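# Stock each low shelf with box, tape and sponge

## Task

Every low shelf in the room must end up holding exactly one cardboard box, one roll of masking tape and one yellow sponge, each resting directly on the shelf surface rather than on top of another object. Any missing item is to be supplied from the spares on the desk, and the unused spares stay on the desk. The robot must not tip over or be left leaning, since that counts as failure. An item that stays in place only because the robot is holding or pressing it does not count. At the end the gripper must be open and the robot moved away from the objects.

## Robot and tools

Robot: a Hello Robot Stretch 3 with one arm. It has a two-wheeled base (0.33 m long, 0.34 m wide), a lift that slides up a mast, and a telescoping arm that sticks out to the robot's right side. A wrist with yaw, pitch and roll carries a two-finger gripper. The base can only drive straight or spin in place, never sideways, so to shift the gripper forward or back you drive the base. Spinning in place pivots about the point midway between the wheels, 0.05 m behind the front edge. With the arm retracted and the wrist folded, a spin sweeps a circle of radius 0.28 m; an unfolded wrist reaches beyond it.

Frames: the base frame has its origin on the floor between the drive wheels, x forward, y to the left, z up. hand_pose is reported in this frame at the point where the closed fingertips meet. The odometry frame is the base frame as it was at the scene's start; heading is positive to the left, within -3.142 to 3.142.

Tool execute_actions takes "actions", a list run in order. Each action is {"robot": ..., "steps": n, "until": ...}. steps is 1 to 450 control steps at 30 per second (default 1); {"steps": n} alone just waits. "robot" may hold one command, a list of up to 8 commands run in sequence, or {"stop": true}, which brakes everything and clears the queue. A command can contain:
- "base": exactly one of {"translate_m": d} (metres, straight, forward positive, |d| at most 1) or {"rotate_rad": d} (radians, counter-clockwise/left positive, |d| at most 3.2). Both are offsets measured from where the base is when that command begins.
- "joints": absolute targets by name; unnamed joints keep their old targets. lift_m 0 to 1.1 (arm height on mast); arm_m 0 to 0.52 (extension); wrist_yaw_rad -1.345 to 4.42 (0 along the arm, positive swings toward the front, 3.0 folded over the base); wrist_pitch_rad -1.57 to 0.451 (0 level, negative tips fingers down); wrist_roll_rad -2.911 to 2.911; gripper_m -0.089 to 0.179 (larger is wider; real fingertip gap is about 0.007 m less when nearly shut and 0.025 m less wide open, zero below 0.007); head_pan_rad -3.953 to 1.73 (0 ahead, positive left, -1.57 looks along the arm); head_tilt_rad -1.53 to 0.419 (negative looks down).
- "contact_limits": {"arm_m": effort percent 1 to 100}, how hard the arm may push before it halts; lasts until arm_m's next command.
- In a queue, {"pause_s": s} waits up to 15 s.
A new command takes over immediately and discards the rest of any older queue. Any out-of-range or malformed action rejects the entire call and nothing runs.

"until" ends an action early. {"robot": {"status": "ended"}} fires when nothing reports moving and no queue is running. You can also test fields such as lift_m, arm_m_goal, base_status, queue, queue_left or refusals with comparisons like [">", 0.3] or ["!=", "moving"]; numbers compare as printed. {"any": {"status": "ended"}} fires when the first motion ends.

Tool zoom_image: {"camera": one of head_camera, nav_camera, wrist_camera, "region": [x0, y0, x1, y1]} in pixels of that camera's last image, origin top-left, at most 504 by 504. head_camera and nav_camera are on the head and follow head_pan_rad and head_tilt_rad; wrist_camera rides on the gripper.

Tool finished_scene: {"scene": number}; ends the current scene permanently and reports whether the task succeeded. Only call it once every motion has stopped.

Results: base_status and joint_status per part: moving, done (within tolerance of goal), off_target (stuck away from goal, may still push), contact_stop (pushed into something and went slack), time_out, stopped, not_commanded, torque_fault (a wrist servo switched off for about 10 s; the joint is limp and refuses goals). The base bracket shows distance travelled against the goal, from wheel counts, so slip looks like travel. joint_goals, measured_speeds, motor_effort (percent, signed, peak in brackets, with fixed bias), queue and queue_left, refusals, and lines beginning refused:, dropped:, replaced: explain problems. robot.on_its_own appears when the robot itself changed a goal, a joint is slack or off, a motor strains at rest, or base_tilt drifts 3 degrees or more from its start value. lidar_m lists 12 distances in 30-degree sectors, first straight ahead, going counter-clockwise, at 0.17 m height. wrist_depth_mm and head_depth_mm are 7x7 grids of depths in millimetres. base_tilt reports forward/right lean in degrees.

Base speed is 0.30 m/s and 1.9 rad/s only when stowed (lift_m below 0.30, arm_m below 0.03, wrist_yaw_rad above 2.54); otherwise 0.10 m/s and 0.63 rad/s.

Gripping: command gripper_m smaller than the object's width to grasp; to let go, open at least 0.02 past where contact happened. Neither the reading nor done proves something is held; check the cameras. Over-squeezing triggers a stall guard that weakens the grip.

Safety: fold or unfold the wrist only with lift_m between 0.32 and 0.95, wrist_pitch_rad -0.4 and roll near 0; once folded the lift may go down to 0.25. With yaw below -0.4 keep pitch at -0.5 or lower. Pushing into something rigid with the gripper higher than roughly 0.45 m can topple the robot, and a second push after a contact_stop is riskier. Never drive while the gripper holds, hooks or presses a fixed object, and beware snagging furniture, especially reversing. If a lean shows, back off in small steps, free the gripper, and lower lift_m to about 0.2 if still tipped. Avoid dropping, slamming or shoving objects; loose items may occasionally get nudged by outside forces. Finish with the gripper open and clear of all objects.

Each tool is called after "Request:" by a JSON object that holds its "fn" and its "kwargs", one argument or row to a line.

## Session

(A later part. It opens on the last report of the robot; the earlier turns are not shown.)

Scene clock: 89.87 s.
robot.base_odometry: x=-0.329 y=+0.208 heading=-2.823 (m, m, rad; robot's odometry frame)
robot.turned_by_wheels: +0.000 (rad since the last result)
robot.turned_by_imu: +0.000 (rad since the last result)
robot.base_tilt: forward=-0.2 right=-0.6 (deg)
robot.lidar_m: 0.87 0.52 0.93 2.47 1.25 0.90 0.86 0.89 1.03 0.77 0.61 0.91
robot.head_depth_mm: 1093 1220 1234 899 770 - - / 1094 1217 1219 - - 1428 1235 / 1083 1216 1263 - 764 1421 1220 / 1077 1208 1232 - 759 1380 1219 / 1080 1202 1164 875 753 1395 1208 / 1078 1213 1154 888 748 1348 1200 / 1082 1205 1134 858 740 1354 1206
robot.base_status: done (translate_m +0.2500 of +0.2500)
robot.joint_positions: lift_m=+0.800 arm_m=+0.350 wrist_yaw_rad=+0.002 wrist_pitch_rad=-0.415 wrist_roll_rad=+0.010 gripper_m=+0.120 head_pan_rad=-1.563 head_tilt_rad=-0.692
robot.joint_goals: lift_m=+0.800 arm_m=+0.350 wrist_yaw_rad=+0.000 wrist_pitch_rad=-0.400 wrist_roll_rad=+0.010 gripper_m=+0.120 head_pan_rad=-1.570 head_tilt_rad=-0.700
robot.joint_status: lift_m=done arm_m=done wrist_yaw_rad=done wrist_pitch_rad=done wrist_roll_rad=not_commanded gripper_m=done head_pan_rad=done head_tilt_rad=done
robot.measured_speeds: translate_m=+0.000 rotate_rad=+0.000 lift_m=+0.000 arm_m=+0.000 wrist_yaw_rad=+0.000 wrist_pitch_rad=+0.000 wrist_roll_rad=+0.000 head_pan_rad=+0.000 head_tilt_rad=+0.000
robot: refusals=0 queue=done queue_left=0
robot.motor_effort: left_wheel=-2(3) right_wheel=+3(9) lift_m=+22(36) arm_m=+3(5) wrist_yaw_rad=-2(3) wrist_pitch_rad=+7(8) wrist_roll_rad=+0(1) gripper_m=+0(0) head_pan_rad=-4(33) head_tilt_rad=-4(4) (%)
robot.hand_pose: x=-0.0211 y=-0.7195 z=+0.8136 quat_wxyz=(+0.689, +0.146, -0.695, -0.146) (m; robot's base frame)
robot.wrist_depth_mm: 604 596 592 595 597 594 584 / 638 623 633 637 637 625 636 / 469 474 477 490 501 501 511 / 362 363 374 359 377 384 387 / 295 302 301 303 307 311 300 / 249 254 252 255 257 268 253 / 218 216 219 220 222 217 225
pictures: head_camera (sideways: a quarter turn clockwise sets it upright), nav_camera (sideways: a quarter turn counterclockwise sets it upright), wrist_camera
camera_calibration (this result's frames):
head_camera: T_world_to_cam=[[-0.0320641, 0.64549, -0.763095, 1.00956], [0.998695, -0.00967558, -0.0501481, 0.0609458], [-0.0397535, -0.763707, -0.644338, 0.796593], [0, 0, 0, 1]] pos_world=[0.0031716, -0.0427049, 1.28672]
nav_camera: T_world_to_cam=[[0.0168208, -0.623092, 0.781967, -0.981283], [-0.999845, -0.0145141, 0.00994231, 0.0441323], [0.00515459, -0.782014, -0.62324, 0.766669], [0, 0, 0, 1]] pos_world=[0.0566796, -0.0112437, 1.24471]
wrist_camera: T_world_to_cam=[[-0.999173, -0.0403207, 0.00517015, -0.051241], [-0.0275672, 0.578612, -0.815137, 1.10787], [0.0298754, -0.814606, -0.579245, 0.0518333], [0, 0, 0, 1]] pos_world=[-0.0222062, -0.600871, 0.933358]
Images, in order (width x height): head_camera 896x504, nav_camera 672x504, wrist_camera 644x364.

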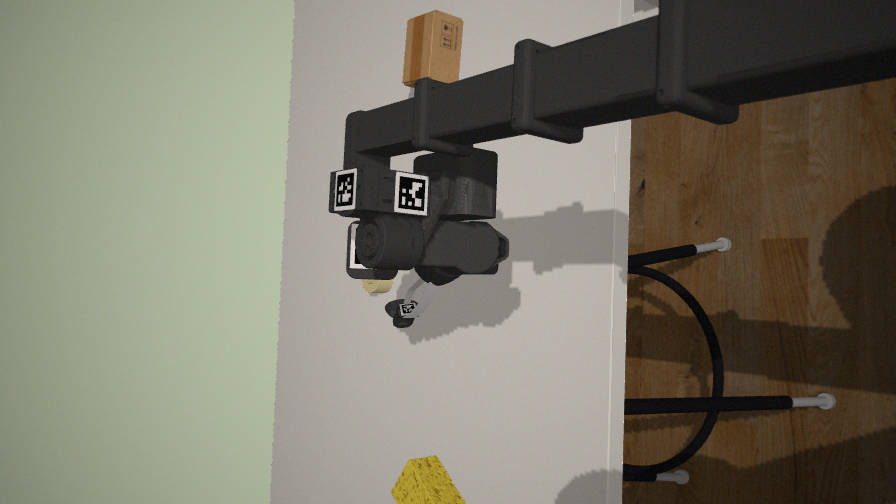

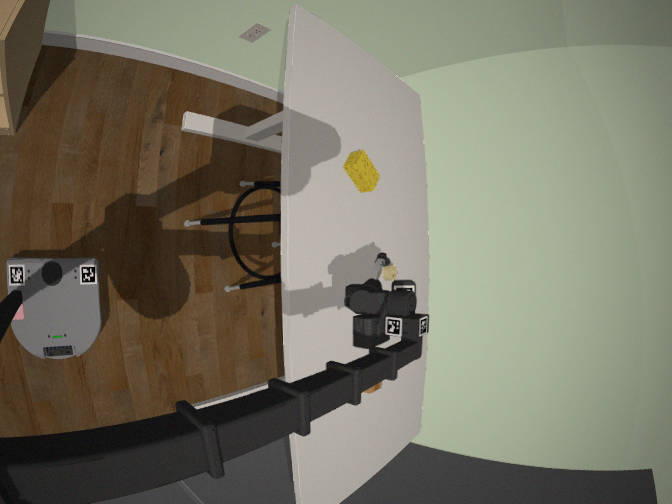

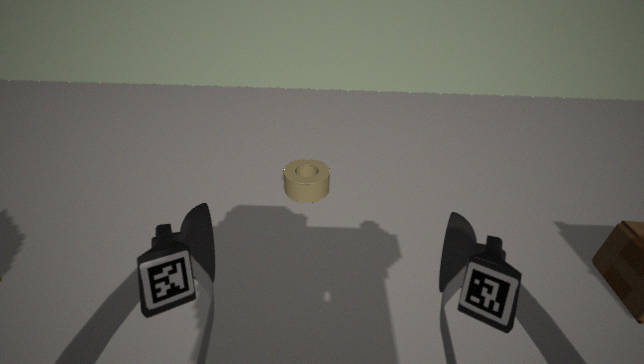

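Request:
{"fn": "execute_actions", "kwargs": {
  "actions": [
    {"robot":[{"base":{"translate_m":0.025},"joints":{"lift_m":0.73}},{"joints":{"arm_m":0.515}}],"steps":450,"until":{"robot":{"status":"ended"}}}
  ]
}}

Scene clock: 96.53 s.
robot.base_odometry: x=-0.352 y=+0.200 heading=-2.823 (m, m, rad; robot's odometry frame)
robot.turned_by_wheels: +0.000 (rad since the last result)
robot.turned_by_imu: +0.000 (rad since the last result)
robot.base_tilt: forward=+0.0 right=-0.5 (deg)
robot.lidar_m: 0.84 0.50 0.92 2.48 1.29 0.93 0.89 0.91 1.04 0.61 0.61 0.88
robot.head_depth_mm: 1089 1219 1223 903 758 1473 1267 / 1093 1216 1212 965 - - 1205 / 1086 1224 1293 862 762 1412 1227 / 1085 1205 1245 873 761 1376 1222 / 1080 1210 1171 901 755 1409 1205 / 1077 1211 1156 894 745 1336 1200 / 1079 1195 1137 857 742 1358 1197
robot.base_status: done (translate_m +0.0250 of +0.0250)
robot.joint_positions: lift_m=+0.730 arm_m=+0.515 wrist_yaw_rad=+0.002 wrist_pitch_rad=-0.415 wrist_roll_rad=+0.010 gripper_m=+0.120 head_pan_rad=-1.563 head_tilt_rad=-0.692
robot.joint_goals: lift_m=+0.730 arm_m=+0.515 wrist_yaw_rad=+0.000 wrist_pitch_rad=-0.400 wrist_roll_rad=+0.010 gripper_m=+0.120 head_pan_rad=-1.570 head_tilt_rad=-0.700
robot.joint_status: lift_m=done arm_m=done wrist_yaw_rad=done wrist_pitch_rad=done wrist_roll_rad=not_commanded gripper_m=done head_pan_rad=done head_tilt_rad=done
robot.measured_speeds: translate_m=+0.000 rotate_rad=+0.000 lift_m=+0.000 arm_m=+0.000 wrist_yaw_rad=+0.000 wrist_pitch_rad=+0.000 wrist_roll_rad=+0.000 head_pan_rad=+0.000 head_tilt_rad=+0.000
robot: refusals=0 queue=done queue_left=0
robot.motor_effort: left_wheel=-1(2) right_wheel=+3(9) lift_m=+22(21) arm_m=+4(2) wrist_yaw_rad=-1(3) wrist_pitch_rad=+8(8) wrist_roll_rad=+1(0) gripper_m=+0(0) head_pan_rad=-4(3) head_tilt_rad=-4(4) (%)
robot.hand_pose: x=-0.0211 y=-0.8845 z=+0.7436 quat_wxyz=(+0.689, +0.146, -0.695, -0.146) (m; robot's base frame)
robot.wrist_depth_mm: 455 456 450 452 452 445 441 / 444 454 461 475 469 466 464 / 315 316 322 328 334 337 343 / 242 245 249 251 254 256 259 / 198 203 203 174 206 209 209 / 167 171 169 164 172 181 175 / 148 145 146 147 149 145 151
pictures: head_camera (sideways: a quarter turn clockwise sets it upright), nav_camera (sideways: a quarter turn counterclockwise sets it upright), wrist_camera
camera_calibration (this result's frames):
head_camera: T_world_to_cam=[[-0.0320627, 0.64549, -0.763095, 1.00956], [0.998695, -0.00967772, -0.0501481, 0.0609458], [-0.0397551, -0.763707, -0.644338, 0.796593], [0, 0, 0, 1]] pos_world=[0.00317151, -0.0427049, 1.28672]
nav_camera: T_world_to_cam=[[0.0168195, -0.623092, 0.781967, -0.981283], [-0.999845, -0.014512, 0.00994231, 0.0441323], [0.00515291, -0.782014, -0.62324, 0.766669], [0, 0, 0, 1]] pos_world=[0.0566796, -0.0112438, 1.24471]
wrist_camera: T_world_to_cam=[[-0.999174, -0.0402995, 0.00517046, -0.0575182], [-0.0275551, 0.578612, -0.815137, 1.14629], [0.0298579, -0.814607, -0.579245, -0.123124], [0, 0, 0, 1]] pos_world=[-0.0222084, -0.765872, 0.86336]
Images, in order (width x height): head_camera 896x504, nav_camera 672x504, wrist_camera 644x364.

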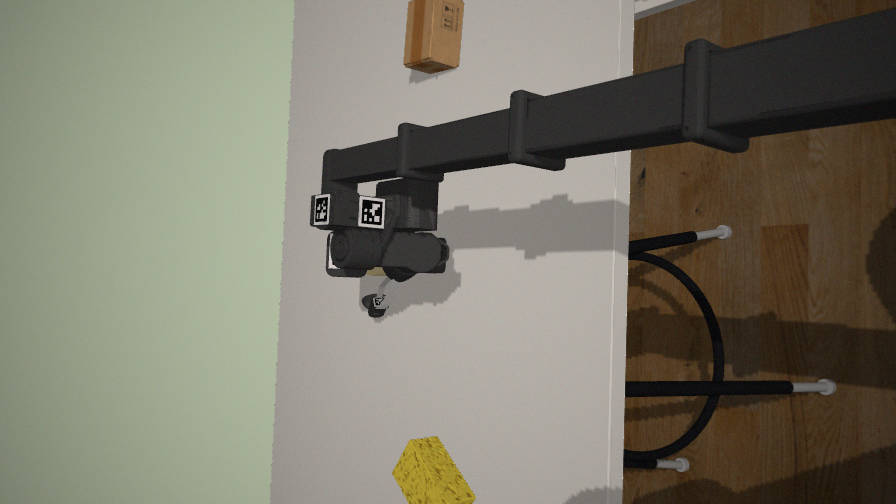

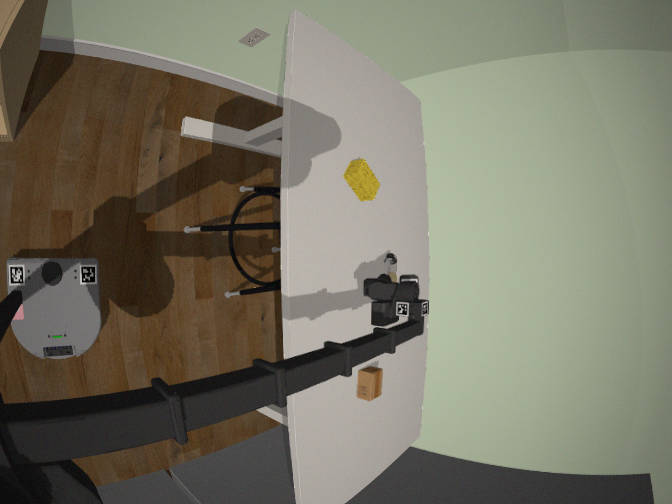

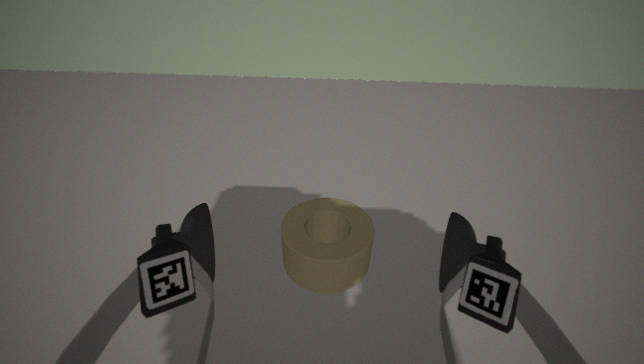

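Request:
{"fn": "execute_actions", "kwargs": {
  "actions": [
    {"robot":[{"joints":{"gripper_m":0.02}},{"joints":{"lift_m":0.85}},{"joints":{"arm_m":0},"base":{"translate_m":-0.275}},{"joints":{"wrist_yaw_rad":3.0}},{"joints":{"lift_m":0.28}},{"base":{"rotate_rad":1.57}}],"steps":450,"until":{"robot":{"status":"ended"}}},
    {"steps":450,"until":{"robot":{"status":"ended"}}}
  ]
}}

Scene clock: 117.77 s.
robot.base_odometry: x=-0.091 y=+0.286 heading=-1.254 (m, m, rad; robot's odometry frame)
robot.turned_by_wheels: +1.570 (rad since the last result)
robot.turned_by_imu: +1.570 (rad since the last result)
robot.base_tilt: forward=-0.1 right=-0.5 (deg)
robot.lidar_m: 2.46 0.89 0.64 0.61 0.63 0.85 0.78 0.73 1.17 0.89 0.75 1.07
robot.head_depth_mm: 960 1071 1216 1397 1606 1428 1245 / 962 1065 1210 1396 1603 1427 1235 / 953 1063 1206 1388 1611 1420 1228 / 955 1055 1202 1382 1590 1420 1216 / 951 1066 1203 1378 1587 1402 1212 / 957 1060 1205 1319 1406 1334 1200 / 949 1053 1186 1054 1140 1302 1191
robot.base_status: done (rotate_rad +1.5699 of +1.5700)
robot.joint_positions: lift_m=+0.280 arm_m=+0.000 wrist_yaw_rad=+2.997 wrist_pitch_rad=-0.418 wrist_roll_rad=+0.010 gripper_m=+0.020 head_pan_rad=-1.563 head_tilt_rad=-0.692
robot.joint_goals: lift_m=+0.280 arm_m=+0.000 wrist_yaw_rad=+3.000 wrist_pitch_rad=-0.400 wrist_roll_rad=+0.010 gripper_m=+0.020 head_pan_rad=-1.570 head_tilt_rad=-0.700
robot.joint_status: lift_m=done arm_m=done wrist_yaw_rad=done wrist_pitch_rad=done wrist_roll_rad=not_commanded gripper_m=done head_pan_rad=done head_tilt_rad=done
robot.measured_speeds: translate_m=+0.000 rotate_rad=+0.000 lift_m=+0.000 arm_m=+0.000 wrist_yaw_rad=+0.000 wrist_pitch_rad=+0.000 wrist_roll_rad=+0.000 head_pan_rad=+0.000 head_tilt_rad=+0.000
robot: refusals=0 queue=done queue_left=0
robot.motor_effort: left_wheel=-2(6) right_wheel=+4(14) lift_m=+22(35) arm_m=-4(6) wrist_yaw_rad=+4(3) wrist_pitch_rad=+9(9) wrist_roll_rad=+0(0) gripper_m=-9(88) head_pan_rad=-3(4) head_tilt_rad=-4(4) (%)
robot.hand_pose: x=+0.0110 y=+0.0769 z=+0.2931 quat_wxyz=(+0.197, +0.704, +0.096, +0.676) (m; robot's base frame)
robot.wrist_depth_mm: 544 - 578 587 613 640 655 / 582 596 622 648 670 694 725 / 637 661 691 712 738 761 795 / 674 685 724 730 730 729 750 / 569 572 - 175 609 592 601 / 474 497 - 164 - 503 497 / 426 - - - 429 433 429
pictures: head_camera (sideways: a quarter turn clockwise sets it upright), nav_camera (sideways: a quarter turn counterclockwise sets it upright), wrist_camera
camera_calibration (this result's frames):
head_camera: T_world_to_cam=[[-0.031941, 0.645604, -0.763004, 1.00944], [0.998693, -0.00986016, -0.0501506, 0.060949], [-0.0399008, -0.763608, -0.644446, 0.796735], [0, 0, 0, 1]] pos_world=[0.00316338, -0.0427022, 1.28671]
nav_camera: T_world_to_cam=[[0.016702, -0.623206, 0.781879, -0.981168], [-0.999848, -0.0143236, 0.00994134, 0.0441336], [0.00500384, -0.781926, -0.623351, 0.766814], [0, 0, 0, 1]] pos_world=[0.0566774, -0.0112453, 1.24471]
wrist_camera: T_world_to_cam=[[0.994394, -0.105617, 0.00507817, -0.00126984], [-0.0572864, -0.578478, -0.813684, 0.312522], [0.0888767, 0.808831, -0.581286, 0.273153], [0, 0, 0, 1]] pos_world=[-0.00511094, -0.0402816, 0.41308]
Images, in order (width x height): head_camera 896x504, nav_camera 672x504, wrist_camera 644x364.

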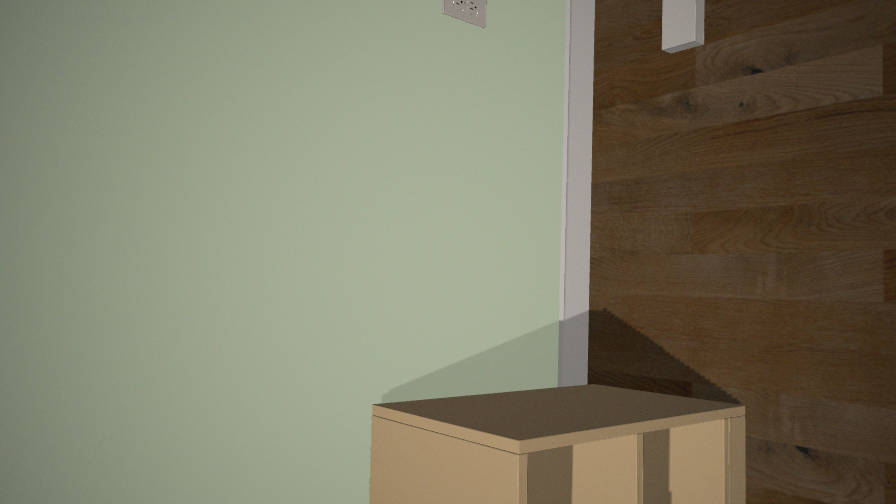

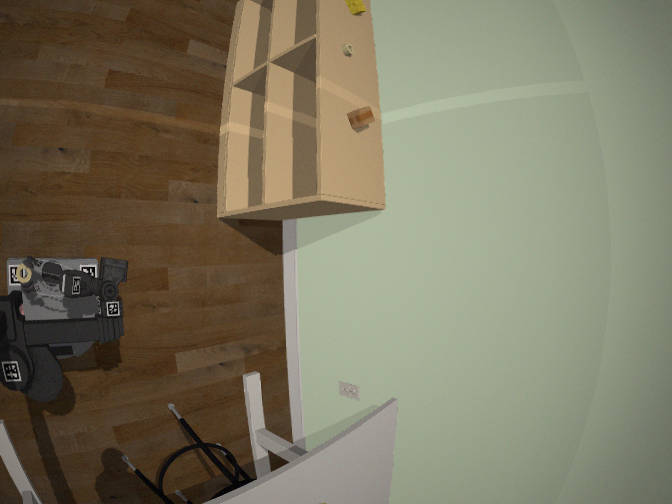

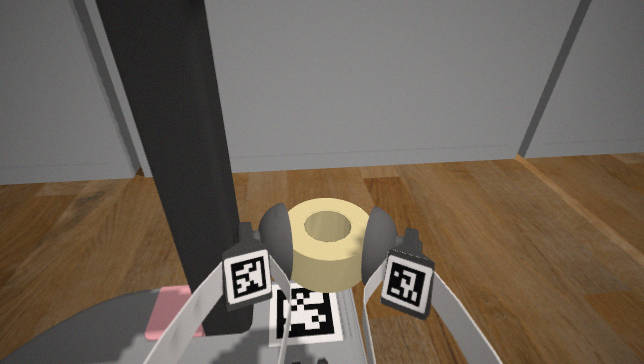

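Request:
{"fn": "execute_actions", "kwargs": {
  "actions": [
    {"robot":[{"base":{"translate_m":1.0}},{"base":{"translate_m":1.0}},{"base":{"rotate_rad":1.57}},{"base":{"translate_m":1.0}},{"base":{"translate_m":1.0}},{"base":{"translate_m":0.6}},{"base":{"rotate_rad":1.57}},{"base":{"translate_m":1.0}}],"steps":450,"until":{"robot":{"status":"ended"}}},
    {"steps":450,"until":{"robot":{"status":"ended"}}},
    {"steps":450,"until":{"robot":{"status":"ended"}}},
    {"robot":[{"base":{"translate_m":0.4}},{"joints":{"lift_m":0.8}},{"joints":{"wrist_yaw_rad":0}}],"steps":450,"until":{"robot":{"status":"ended"}}}
  ]
}}

Scene clock: 179.97 s.
robot.base_odometry: x=+2.569 y=+0.525 heading=+1.886 (m, m, rad; robot's odometry frame)
robot.turned_by_wheels: +3.140 (rad since the last result)
robot.turned_by_imu: +3.139 (rad since the last result)
robot.base_tilt: forward=-0.2 right=-0.5 (deg)
robot.lidar_m: 1.52 1.67 1.79 1.52 2.03 1.91 1.82 0.94 0.95 0.65 0.82 1.45
robot.head_depth_mm: 906 1014 1145 1112 983 1264 1268 / 909 1010 1147 1106 978 1260 - / 901 1008 1136 1064 969 1251 - / 907 1008 1140 1087 935 - - / 897 1002 1134 1070 1128 1235 1208 / 897 994 1127 1060 1114 1218 1207 / 893 998 1122 1054 1113 1220 1203
robot.base_status: done (translate_m +0.4000 of +0.4000)
robot.joint_positions: lift_m=+0.800 arm_m=+0.000 wrist_yaw_rad=+0.003 wrist_pitch_rad=-0.418 wrist_roll_rad=+0.010 gripper_m=+0.020 head_pan_rad=-1.563 head_tilt_rad=-0.692
robot.joint_goals: lift_m=+0.800 arm_m=+0.000 wrist_yaw_rad=+0.000 wrist_pitch_rad=-0.400 wrist_roll_rad=+0.010 gripper_m=+0.020 head_pan_rad=-1.570 head_tilt_rad=-0.700
robot.joint_status: lift_m=done arm_m=done wrist_yaw_rad=done wrist_pitch_rad=done wrist_roll_rad=not_commanded gripper_m=done head_pan_rad=done head_tilt_rad=done
robot.measured_speeds: translate_m=+0.000 rotate_rad=+0.000 lift_m=+0.000 arm_m=+0.000 wrist_yaw_rad=+0.000 wrist_pitch_rad=+0.000 wrist_roll_rad=+0.000 head_pan_rad=+0.000 head_tilt_rad=+0.000
robot: refusals=0 queue=done queue_left=0
robot.motor_effort: left_wheel=-1(7) right_wheel=+3(14) lift_m=+36(39) arm_m=-4(4) wrist_yaw_rad=-5(5) wrist_pitch_rad=+9(9) wrist_roll_rad=+0(0) gripper_m=-9(9) head_pan_rad=-4(4) head_tilt_rad=-4(4) (%)
robot.hand_pose: x=-0.0208 y=-0.3696 z=+0.8124 quat_wxyz=(+0.689, +0.147, -0.695, -0.147) (m; robot's base frame)
robot.wrist_depth_mm: 725 740 731 717 715 712 721 / 794 773 780 790 767 784 767 / 860 720 726 745 756 745 827 / 545 551 558 562 568 571 588 / 632 788 798 175 779 785 681 / - 684 709 601 - 716 695 / 906 827 860 840 868 856 750
pictures: head_camera (sideways: a quarter turn clockwise sets it upright), nav_camera (sideways: a quarter turn counterclockwise sets it upright), wrist_camera
camera_calibration (this result's frames):
head_camera: T_world_to_cam=[[-0.0318856, 0.645654, -0.762964, 1.00938], [0.998692, -0.00994337, -0.0501516, 0.0609504], [-0.0399671, -0.763565, -0.644493, 0.796796], [0, 0, 0, 1]] pos_world=[0.00315969, -0.042701, 1.28671]
nav_camera: T_world_to_cam=[[0.0166485, -0.623256, 0.781841, -0.981117], [-0.999849, -0.0142378, 0.00994092, 0.0441342], [0.00493597, -0.781888, -0.623399, 0.766877], [0, 0, 0, 1]] pos_world=[0.0566764, -0.0112462, 1.24471]
wrist_camera: T_world_to_cam=[[-0.999116, -0.0417364, 0.00507037, -0.0372565], [-0.028389, 0.580757, -0.813582, 0.903989], [0.0310114, -0.813007, -0.581428, 0.338485], [0, 0, 0, 1]] pos_world=[-0.0220571, -0.251362, 0.932462]
Images, in order (width x height): head_camera 896x504, nav_camera 672x504, wrist_camera 644x364.

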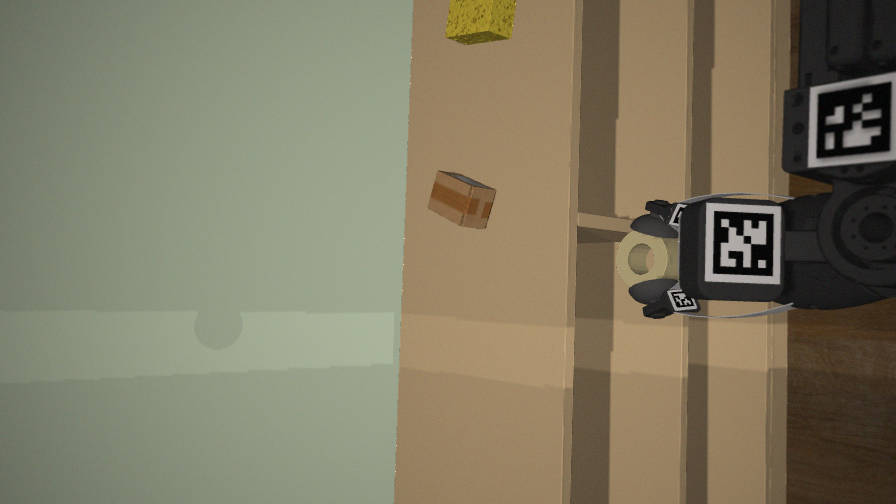

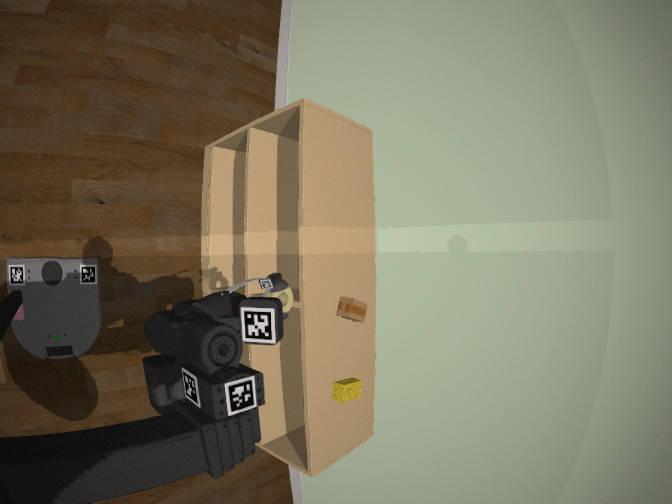

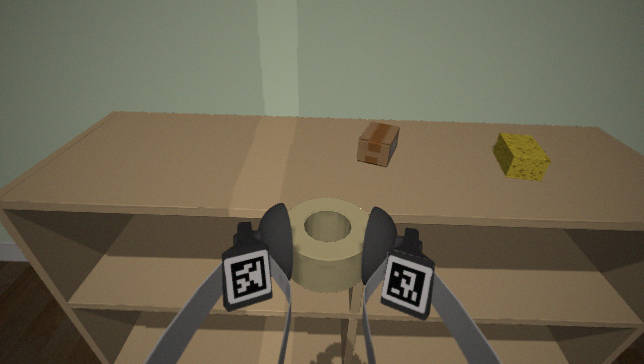

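Request:
{"fn": "execute_actions", "kwargs": {
  "actions": [
    {"robot":[{"base":{"translate_m":0.25},"joints":{"arm_m":0.42}},{"joints":{"lift_m":0.625}},{"joints":{"gripper_m":0.12}},{"joints":{"lift_m":0.75}},{"joints":{"arm_m":0}}],"steps":450,"until":{"robot":{"status":"ended"}}}
  ]
}}

Request:
{"fn": "execute_actions", "kwargs": {
  "actions": [
    {"robot":[{"joints":{"wrist_yaw_rad":3.0}},{"joints":{"lift_m":0.28}},{"base":{"translate_m":-1.0}},{"base":{"translate_m":-0.65}},{"base":{"rotate_rad":1.57}},{"base":{"translate_m":1.0}},{"base":{"translate_m":1.0}},{"base":{"translate_m":0.6}}],"steps":450,"until":{"robot":{"status":"ended"}}},
    {"steps":450,"until":{"robot":{"status":"ended"}}},
    {"steps":450,"until":{"robot":{"status":"ended"}}},
    {"robot":[{"base":{"rotate_rad":-1.57}},{"base":{"translate_m":1.0}},{"base":{"translate_m":1.0}},{"base":{"rotate_rad":1.57}},{"base":{"translate_m":0.5}},{"joints":{"lift_m":0.85}},{"joints":{"wrist_yaw_rad":0,"gripper_m":0.17}},{"joints":{"arm_m":0.15}}],"steps":450,"until":{"robot":{"status":"ended"}}},
    {"steps":450,"until":{"robot":{"status":"ended"}}}
  ]
}}

Scene clock: 199.50 s.
robot.base_odometry: x=+2.492 y=+0.763 heading=+1.886 (m, m, rad; robot's odometry frame)
robot.turned_by_wheels: +0.000 (rad since the last result)
robot.turned_by_imu: +0.000 (rad since the last result)
robot.base_tilt: forward=-0.3 right=-0.6 (deg)
robot.lidar_m: 1.27 1.45 1.68 1.53 1.86 2.16 2.07 1.13 0.72 1.05 0.68 1.28
robot.head_depth_mm: 898 1010 1131 1074 960 1270 1256 / 900 995 1134 1098 975 1147 1256 / 892 996 1130 1095 974 1250 1249 / 896 997 1129 1087 960 1107 - / 887 994 1125 1080 950 1163 1215 / 885 987 1118 1061 948 1224 1204 / 882 990 1114 1214 963 1292 1199
robot.base_status: done (translate_m +0.2500 of +0.2500)
robot.joint_positions: lift_m=+0.750 arm_m=+0.000 wrist_yaw_rad=+0.002 wrist_pitch_rad=-0.418 wrist_roll_rad=+0.010 gripper_m=+0.120 head_pan_rad=-1.563 head_tilt_rad=-0.692
robot.joint_goals: lift_m=+0.750 arm_m=+0.000 wrist_yaw_rad=+0.000 wrist_pitch_rad=-0.400 wrist_roll_rad=+0.010 gripper_m=+0.120 head_pan_rad=-1.570 head_tilt_rad=-0.700
robot.joint_status: lift_m=done arm_m=done wrist_yaw_rad=done wrist_pitch_rad=done wrist_roll_rad=not_commanded gripper_m=done head_pan_rad=done head_tilt_rad=done
robot.measured_speeds: translate_m=+0.000 rotate_rad=+0.000 lift_m=+0.000 arm_m=+0.000 wrist_yaw_rad=+0.000 wrist_pitch_rad=+0.000 wrist_roll_rad=+0.000 head_pan_rad=+0.000 head_tilt_rad=+0.000
robot: refusals=0 queue=done queue_left=0
robot.motor_effort: left_wheel=-1(2) right_wheel=+3(8) lift_m=+36(35) arm_m=-4(5) wrist_yaw_rad=-3(4) wrist_pitch_rad=+9(9) wrist_roll_rad=+0(0) gripper_m=+0(87) head_pan_rad=-4(4) head_tilt_rad=-4(4) (%)
robot.hand_pose: x=-0.0211 y=-0.3697 z=+0.7624 quat_wxyz=(+0.689, +0.147, -0.695, -0.147) (m; robot's base frame)
robot.wrist_depth_mm: 731 717 726 713 707 723 712 / 787 789 755 767 779 781 765 / 873 841 618 615 628 605 649 / 934 543 494 500 511 490 496 / - - 754 756 774 588 781 / - - 653 648 639 681 647 / 877 887 811 822 801 824 822
pictures: head_camera (sideways: a quarter turn clockwise sets it upright), nav_camera (sideways: a quarter turn counterclockwise sets it upright), wrist_camera
camera_calibration (this result's frames):
head_camera: T_world_to_cam=[[-0.0318851, 0.645654, -0.762964, 1.00938], [0.998692, -0.00994409, -0.0501516, 0.0609504], [-0.0399676, -0.763565, -0.644493, 0.796796], [0, 0, 0, 1]] pos_world=[0.00315966, -0.042701, 1.28671]
nav_camera: T_world_to_cam=[[0.0166481, -0.623256, 0.781841, -0.981117], [-0.999849, -0.0142371, 0.00994092, 0.0441342], [0.00493541, -0.781888, -0.623399, 0.766877], [0, 0, 0, 1]] pos_world=[0.0566764, -0.0112462, 1.24471]
wrist_camera: T_world_to_cam=[[-0.999176, -0.0402743, 0.00507052, -0.0367925], [-0.0275392, 0.580797, -0.813582, 0.86335], [0.0298215, -0.813051, -0.581428, 0.309384], [0, 0, 0, 1]] pos_world=[-0.0222125, -0.251368, 0.882477]
Images, in order (width x height): head_camera 896x504, nav_camera 672x504, wrist_camera 644x364.

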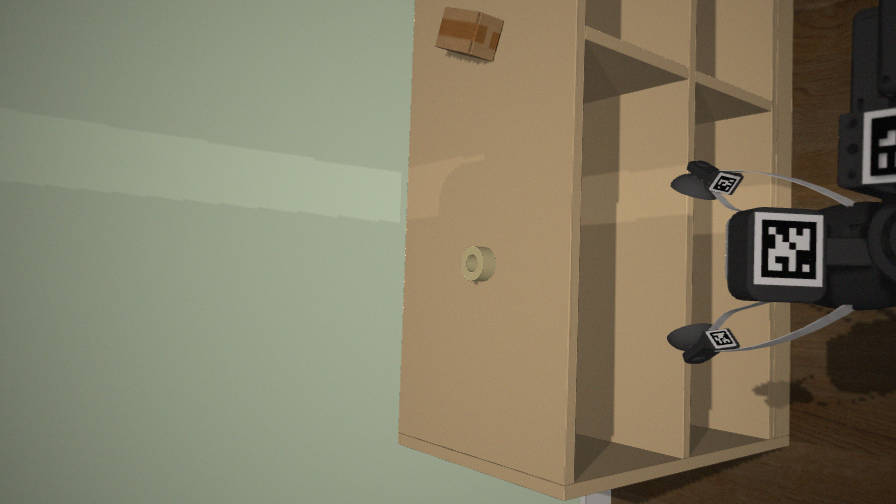

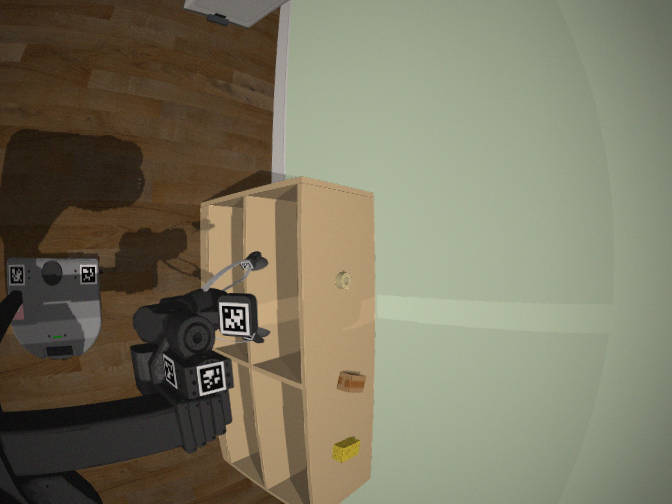

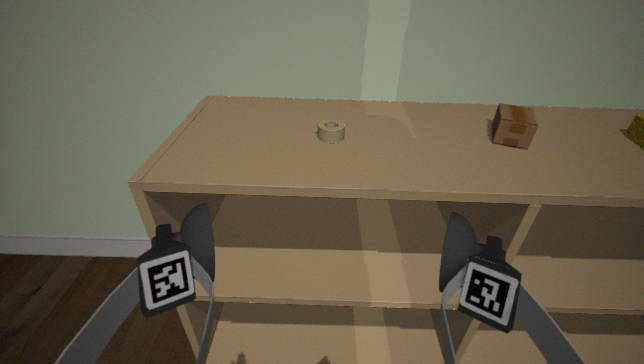

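Scene clock: 259.87 s.
robot.base_odometry: x=-0.565 y=+0.137 heading=-2.827 (m, m, rad; robot's odometry frame)
robot.turned_by_wheels: +1.570 (rad since the last result)
robot.turned_by_imu: +1.572 (rad since the last result)
robot.base_tilt: forward=-0.2 right=-0.5 (deg)
robot.lidar_m: 0.63 0.35 0.34 0.87 1.61 1.15 1.10 1.13 0.79 0.56 0.87 0.66
robot.head_depth_mm: 1072 1195 1232 970 - - - / 1065 1188 1210 993 - 1387 1241 / 1063 1176 1192 984 - 1373 1226 / 1055 1180 1183 976 - 1342 1195 / 1052 1176 1166 856 731 1350 1209 / 1052 1168 1150 889 732 1364 1201 / 1045 1175 1136 883 721 1321 1192
robot.base_status: done (translate_m +0.5000 of +0.5000)
robot.joint_positions: lift_m=+0.850 arm_m=+0.150 wrist_yaw_rad=+0.002 wrist_pitch_rad=-0.418 wrist_roll_rad=+0.010 gripper_m=+0.170 head_pan_rad=-1.563 head_tilt_rad=-0.692
robot.joint_goals: lift_m=+0.850 arm_m=+0.150 wrist_yaw_rad=+0.000 wrist_pitch_rad=-0.400 wrist_roll_rad=+0.010 gripper_m=+0.170 head_pan_rad=-1.570 head_tilt_rad=-0.700
robot.joint_status: lift_m=done arm_m=done wrist_yaw_rad=done wrist_pitch_rad=done wrist_roll_rad=not_commanded gripper_m=done head_pan_rad=done head_tilt_rad=done
robot.measured_speeds: translate_m=+0.000 rotate_rad=+0.000 lift_m=+0.000 arm_m=+0.000 wrist_yaw_rad=+0.000 wrist_pitch_rad=+0.000 wrist_roll_rad=+0.000 head_pan_rad=+0.000 head_tilt_rad=+0.000
robot: refusals=0 queue=done queue_left=0
robot.motor_effort: left_wheel=-2(8) right_wheel=+4(14) lift_m=+36(37) arm_m=+3(3) wrist_yaw_rad=-2(6) wrist_pitch_rad=+9(9) wrist_roll_rad=+0(0) gripper_m=+0(89) head_pan_rad=-4(4) head_tilt_rad=-4(4) (%)
robot.hand_pose: x=-0.0211 y=-0.5191 z=+0.8624 quat_wxyz=(+0.689, +0.147, -0.695, -0.147) (m; robot's base frame)
robot.wrist_depth_mm: 743 757 742 740 742 741 735 / 763 794 783 791 806 813 800 / 572 584 592 595 618 612 640 / 443 452 432 459 464 469 476 / 364 376 356 373 376 397 383 / 315 305 313 313 315 318 321 / 258 266 270 272 272 273 274
pictures: head_camera (sideways: a quarter turn clockwise sets it upright), nav_camera (sideways: a quarter turn counterclockwise sets it upright), wrist_camera
camera_calibration (this result's frames):
head_camera: T_world_to_cam=[[-0.0318577, 0.645699, -0.762927, 1.00934], [0.998692, -0.00998411, -0.0501526, 0.0609517], [-0.0400006, -0.763527, -0.644536, 0.796853], [0, 0, 0, 1]] pos_world=[0.00315782, -0.0427, 1.28671]
nav_camera: T_world_to_cam=[[0.0166217, -0.623301, 0.781805, -0.981071], [-0.99985, -0.0141948, 0.00994053, 0.0441347], [0.0049016, -0.781853, -0.623443, 0.766935], [0, 0, 0, 1]] pos_world=[0.0566759, -0.0112452, 1.24471]
wrist_camera: T_world_to_cam=[[-0.999165, -0.0405469, 0.00507012, -0.0433997], [-0.0276973, 0.58079, -0.813582, 1.03153], [0.0300435, -0.813043, -0.581428, 0.245998], [0, 0, 0, 1]] pos_world=[-0.0221835, -0.400855, 0.982484]
Images, in order (width x height): head_camera 896x504, nav_camera 672x504, wrist_camera 644x364.

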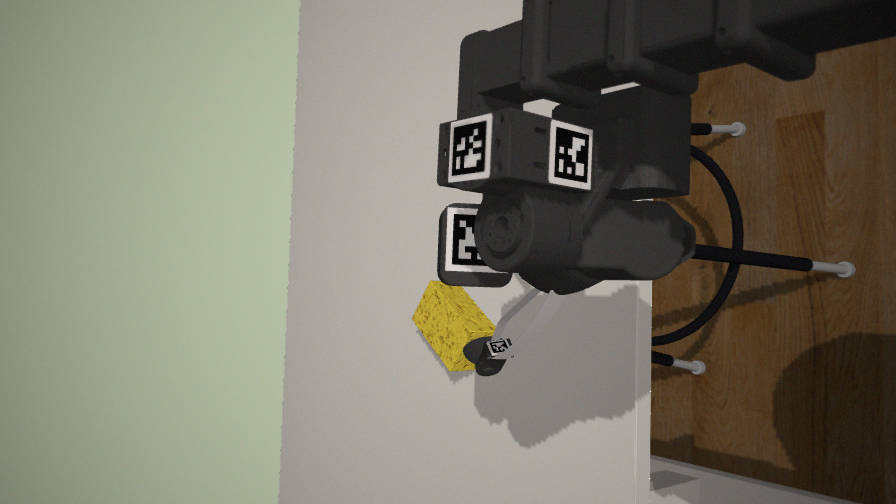

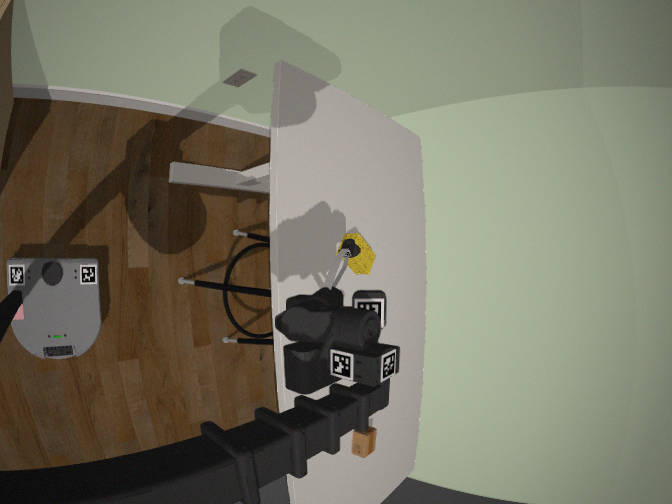

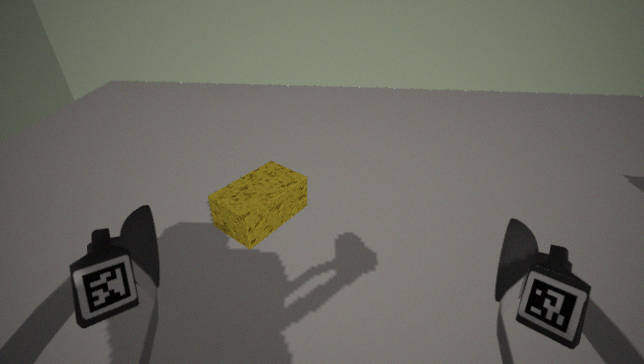

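Request:
{"fn": "execute_actions", "kwargs": {
  "actions": [
    {"robot":[{"base":{"translate_m":0.09},"joints":{"lift_m":0.735}},{"joints":{"arm_m":0.33}}],"steps":450,"until":{"robot":{"status":"ended"}}}
  ]
}}

Scene clock: 267.13 s.
robot.base_odometry: x=-0.650 y=+0.109 heading=-2.827 (m, m, rad; robot's odometry frame)
robot.turned_by_wheels: +0.000 (rad since the last result)
robot.turned_by_imu: +0.000 (rad since the last result)
robot.base_tilt: forward=-0.3 right=-0.6 (deg)
robot.lidar_m: 0.54 0.36 0.28 0.85 1.75 1.24 1.19 1.22 0.83 0.58 0.80 0.57
robot.head_depth_mm: 1065 1189 1231 936 759 1422 - / 1065 1188 1212 958 - - - / 1053 1173 1198 990 717 1335 1196 / 1055 1173 1183 978 715 1353 1221 / 1052 1170 1166 928 733 1370 1211 / 1048 1166 1151 891 728 1364 1209 / 1045 1157 1142 879 718 1328 1177
robot.base_status: done (translate_m +0.0900 of +0.0900)
robot.joint_positions: lift_m=+0.735 arm_m=+0.330 wrist_yaw_rad=+0.002 wrist_pitch_rad=-0.418 wrist_roll_rad=+0.010 gripper_m=+0.170 head_pan_rad=-1.563 head_tilt_rad=-0.692
robot.joint_goals: lift_m=+0.735 arm_m=+0.330 wrist_yaw_rad=+0.000 wrist_pitch_rad=-0.400 wrist_roll_rad=+0.010 gripper_m=+0.170 head_pan_rad=-1.570 head_tilt_rad=-0.700
robot.joint_status: lift_m=done arm_m=done wrist_yaw_rad=done wrist_pitch_rad=done wrist_roll_rad=not_commanded gripper_m=done head_pan_rad=done head_tilt_rad=done
robot.measured_speeds: translate_m=+0.000 rotate_rad=+0.000 lift_m=+0.000 arm_m=+0.000 wrist_yaw_rad=+0.000 wrist_pitch_rad=+0.000 wrist_roll_rad=+0.000 head_pan_rad=+0.000 head_tilt_rad=+0.000
robot: refusals=0 queue=done queue_left=0
robot.motor_effort: left_wheel=-2(2) right_wheel=+3(10) lift_m=+22(36) arm_m=+3(3) wrist_yaw_rad=-3(3) wrist_pitch_rad=+9(9) wrist_roll_rad=+0(0) gripper_m=+0(0) head_pan_rad=-3(3) head_tilt_rad=-4(4) (%)
robot.hand_pose: x=-0.0211 y=-0.6991 z=+0.7480 quat_wxyz=(+0.689, +0.147, -0.695, -0.147) (m; robot's base frame)
robot.wrist_depth_mm: 583 593 592 589 586 578 582 / 457 466 474 489 496 511 522 / 325 325 332 339 347 349 360 / 251 254 256 191 241 267 269 / 205 214 201 147 162 222 217 / - 172 165 126 173 180 182 / 145 150 152 134 154 155 154
pictures: head_camera (sideways: a quarter turn clockwise sets it upright), nav_camera (sideways: a quarter turn counterclockwise sets it upright), wrist_camera
camera_calibration (this result's frames):
head_camera: T_world_to_cam=[[-0.0318576, 0.645699, -0.762927, 1.00934], [0.998692, -0.00998435, -0.0501526, 0.0609517], [-0.0400008, -0.763527, -0.644536, 0.796853], [0, 0, 0, 1]] pos_world=[0.00315781, -0.0427, 1.28671]
nav_camera: T_world_to_cam=[[0.0166215, -0.623301, 0.781805, -0.981071], [-0.99985, -0.0141945, 0.00994053, 0.0441347], [0.00490141, -0.781853, -0.623443, 0.766935], [0, 0, 0, 1]] pos_world=[0.0566759, -0.0112452, 1.24471]
wrist_camera: T_world_to_cam=[[-0.99917, -0.0404149, 0.00507011, -0.0500557], [-0.0276206, 0.580794, -0.813582, 1.04299], [0.0299361, -0.813047, -0.581428, 0.0331209], [0, 0, 0, 1]] pos_world=[-0.0221976, -0.580858, 0.868072]
Images, in order (width x height): head_camera 896x504, nav_camera 672x504, wrist_camera 644x364.

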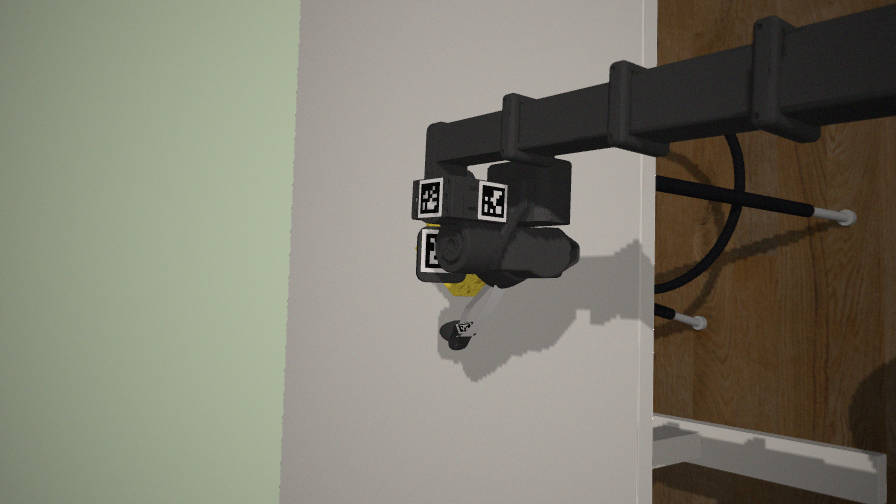

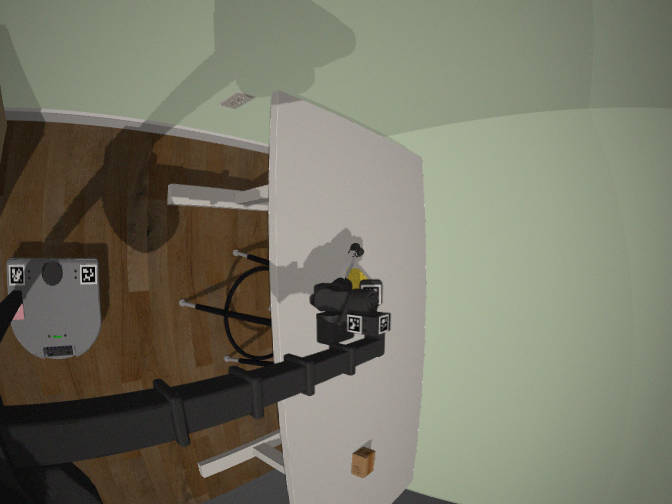

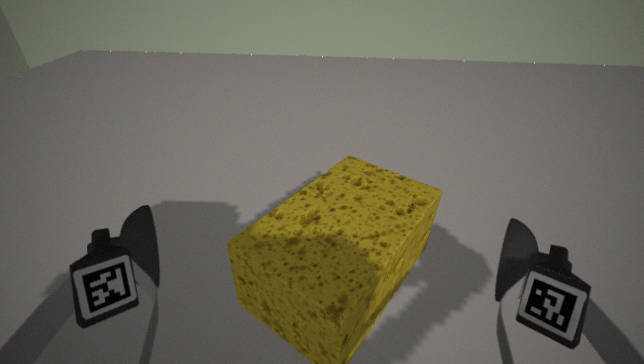

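Request:
{"fn": "execute_actions", "kwargs": {
  "actions": [
    {"robot":[{"joints":{"gripper_m":0.03}},{"joints":{"lift_m":0.85}},{"joints":{"arm_m":0},"base":{"translate_m":-0.59}},{"joints":{"wrist_yaw_rad":3.0}},{"joints":{"lift_m":0.29}},{"base":{"rotate_rad":1.57}}],"steps":450,"until":{"robot":{"status":"ended"}}},
    {"steps":450,"until":{"robot":{"status":"ended"}}}
  ]
}}

Scene clock: 291.73 s.
robot.base_odometry: x=-0.089 y=+0.291 heading=-1.257 (m, m, rad; robot's odometry frame)
robot.turned_by_wheels: +1.570 (rad since the last result)
robot.turned_by_imu: +1.569 (rad since the last result)
robot.base_tilt: forward=-0.2 right=-0.5 (deg)
robot.lidar_m: 2.48 0.89 0.63 0.60 0.62 0.82 1.25 0.72 1.17 1.02 0.77 1.10
robot.head_depth_mm: 972 1091 1226 1424 1616 1433 1236 / 976 1093 1226 1424 1629 1440 1242 / 969 1079 1226 1424 1618 1426 1229 / 969 1069 1221 1407 1595 1412 1215 / 964 1074 1203 1408 1571 1400 1217 / 958 1070 1206 1346 1524 1368 1208 / 957 1070 1197 1091 1112 1301 1199
robot.base_status: done (rotate_rad +1.5699 of +1.5700)
robot.joint_positions: lift_m=+0.290 arm_m=+0.000 wrist_yaw_rad=+2.997 wrist_pitch_rad=-0.418 wrist_roll_rad=+0.010 gripper_m=+0.031 head_pan_rad=-1.563 head_tilt_rad=-0.692
robot.joint_goals: lift_m=+0.290 arm_m=+0.000 wrist_yaw_rad=+3.000 wrist_pitch_rad=-0.400 wrist_roll_rad=+0.010 gripper_m=+0.030 head_pan_rad=-1.570 head_tilt_rad=-0.700
robot.joint_status: lift_m=done arm_m=done wrist_yaw_rad=done wrist_pitch_rad=done wrist_roll_rad=not_commanded gripper_m=done head_pan_rad=done head_tilt_rad=done
robot.measured_speeds: translate_m=+0.000 rotate_rad=+0.000 lift_m=+0.000 arm_m=+0.000 wrist_yaw_rad=+0.000 wrist_pitch_rad=+0.000 wrist_roll_rad=+0.000 head_pan_rad=+0.000 head_tilt_rad=+0.000
robot: refusals=0 queue=done queue_left=0
robot.motor_effort: left_wheel=-1(7) right_wheel=+4(15) lift_m=+22(37) arm_m=-4(3) wrist_yaw_rad=+4(6) wrist_pitch_rad=+9(9) wrist_roll_rad=+0(1) gripper_m=-16(95) head_pan_rad=-3(4) head_tilt_rad=-4(4) (%)
robot.hand_pose: x=+0.0110 y=+0.0769 z=+0.3030 quat_wxyz=(+0.197, +0.704, +0.096, +0.676) (m; robot's base frame)
robot.wrist_depth_mm: 523 - 569 583 605 624 651 / 563 585 603 623 659 689 728 / 621 636 671 688 726 766 813 / 663 687 716 181 683 758 757 / 579 584 - 146 362 606 621 / 491 510 - 140 132 514 509 / 440 - - 152 437 440 445
pictures: head_camera (sideways: a quarter turn clockwise sets it upright), nav_camera (sideways: a quarter turn counterclockwise sets it upright), wrist_camera
camera_calibration (this result's frames):
head_camera: T_world_to_cam=[[-0.0318502, 0.645705, -0.762922, 1.00933], [0.998692, -0.00999549, -0.0501528, 0.0609519], [-0.0400097, -0.763521, -0.644542, 0.796861], [0, 0, 0, 1]] pos_world=[0.00315731, -0.0426998, 1.28671]
nav_camera: T_world_to_cam=[[0.0166144, -0.623307, 0.7818, -0.981064], [-0.99985, -0.014183, 0.00994047, 0.0441348], [0.00489234, -0.781848, -0.62345, 0.766943], [0, 0, 0, 1]] pos_world=[0.0566757, -0.0112453, 1.24471]
wrist_camera: T_world_to_cam=[[0.994395, -0.105605, 0.00507787, -0.0013183], [-0.0572949, -0.578621, -0.813582, 0.320609], [0.0888562, 0.808731, -0.581428, 0.279019], [0, 0, 0, 1]] pos_world=[-0.00511246, -0.0402801, 0.423078]
Images, in order (width x height): head_camera 896x504, nav_camera 672x504, wrist_camera 644x364.

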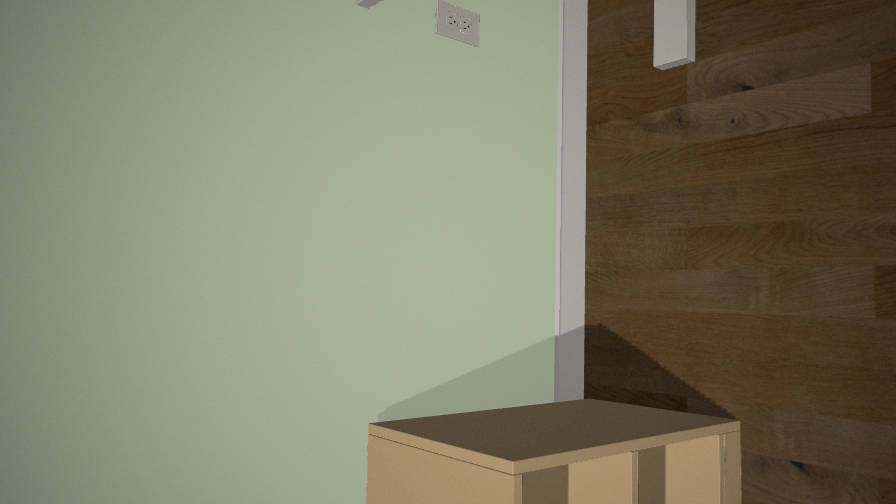

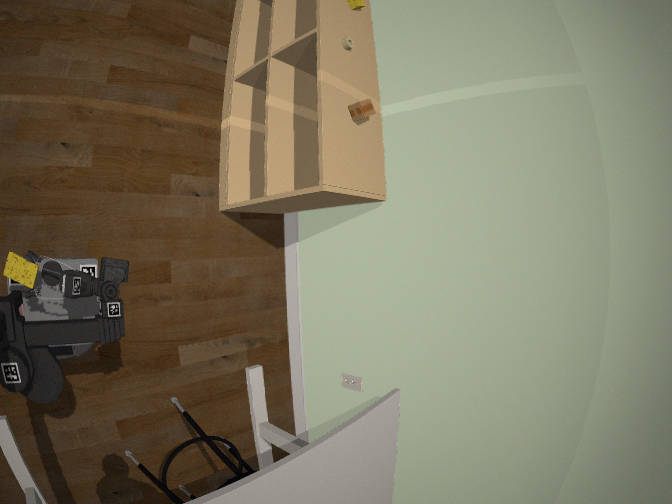

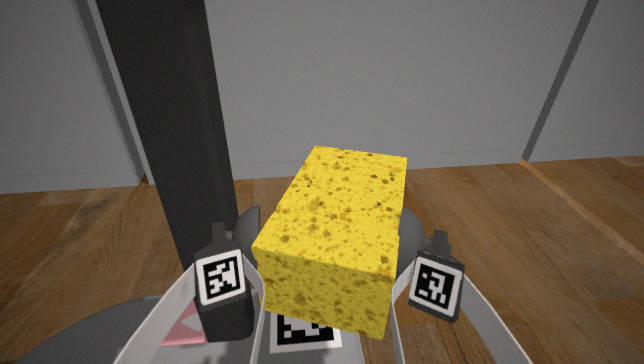

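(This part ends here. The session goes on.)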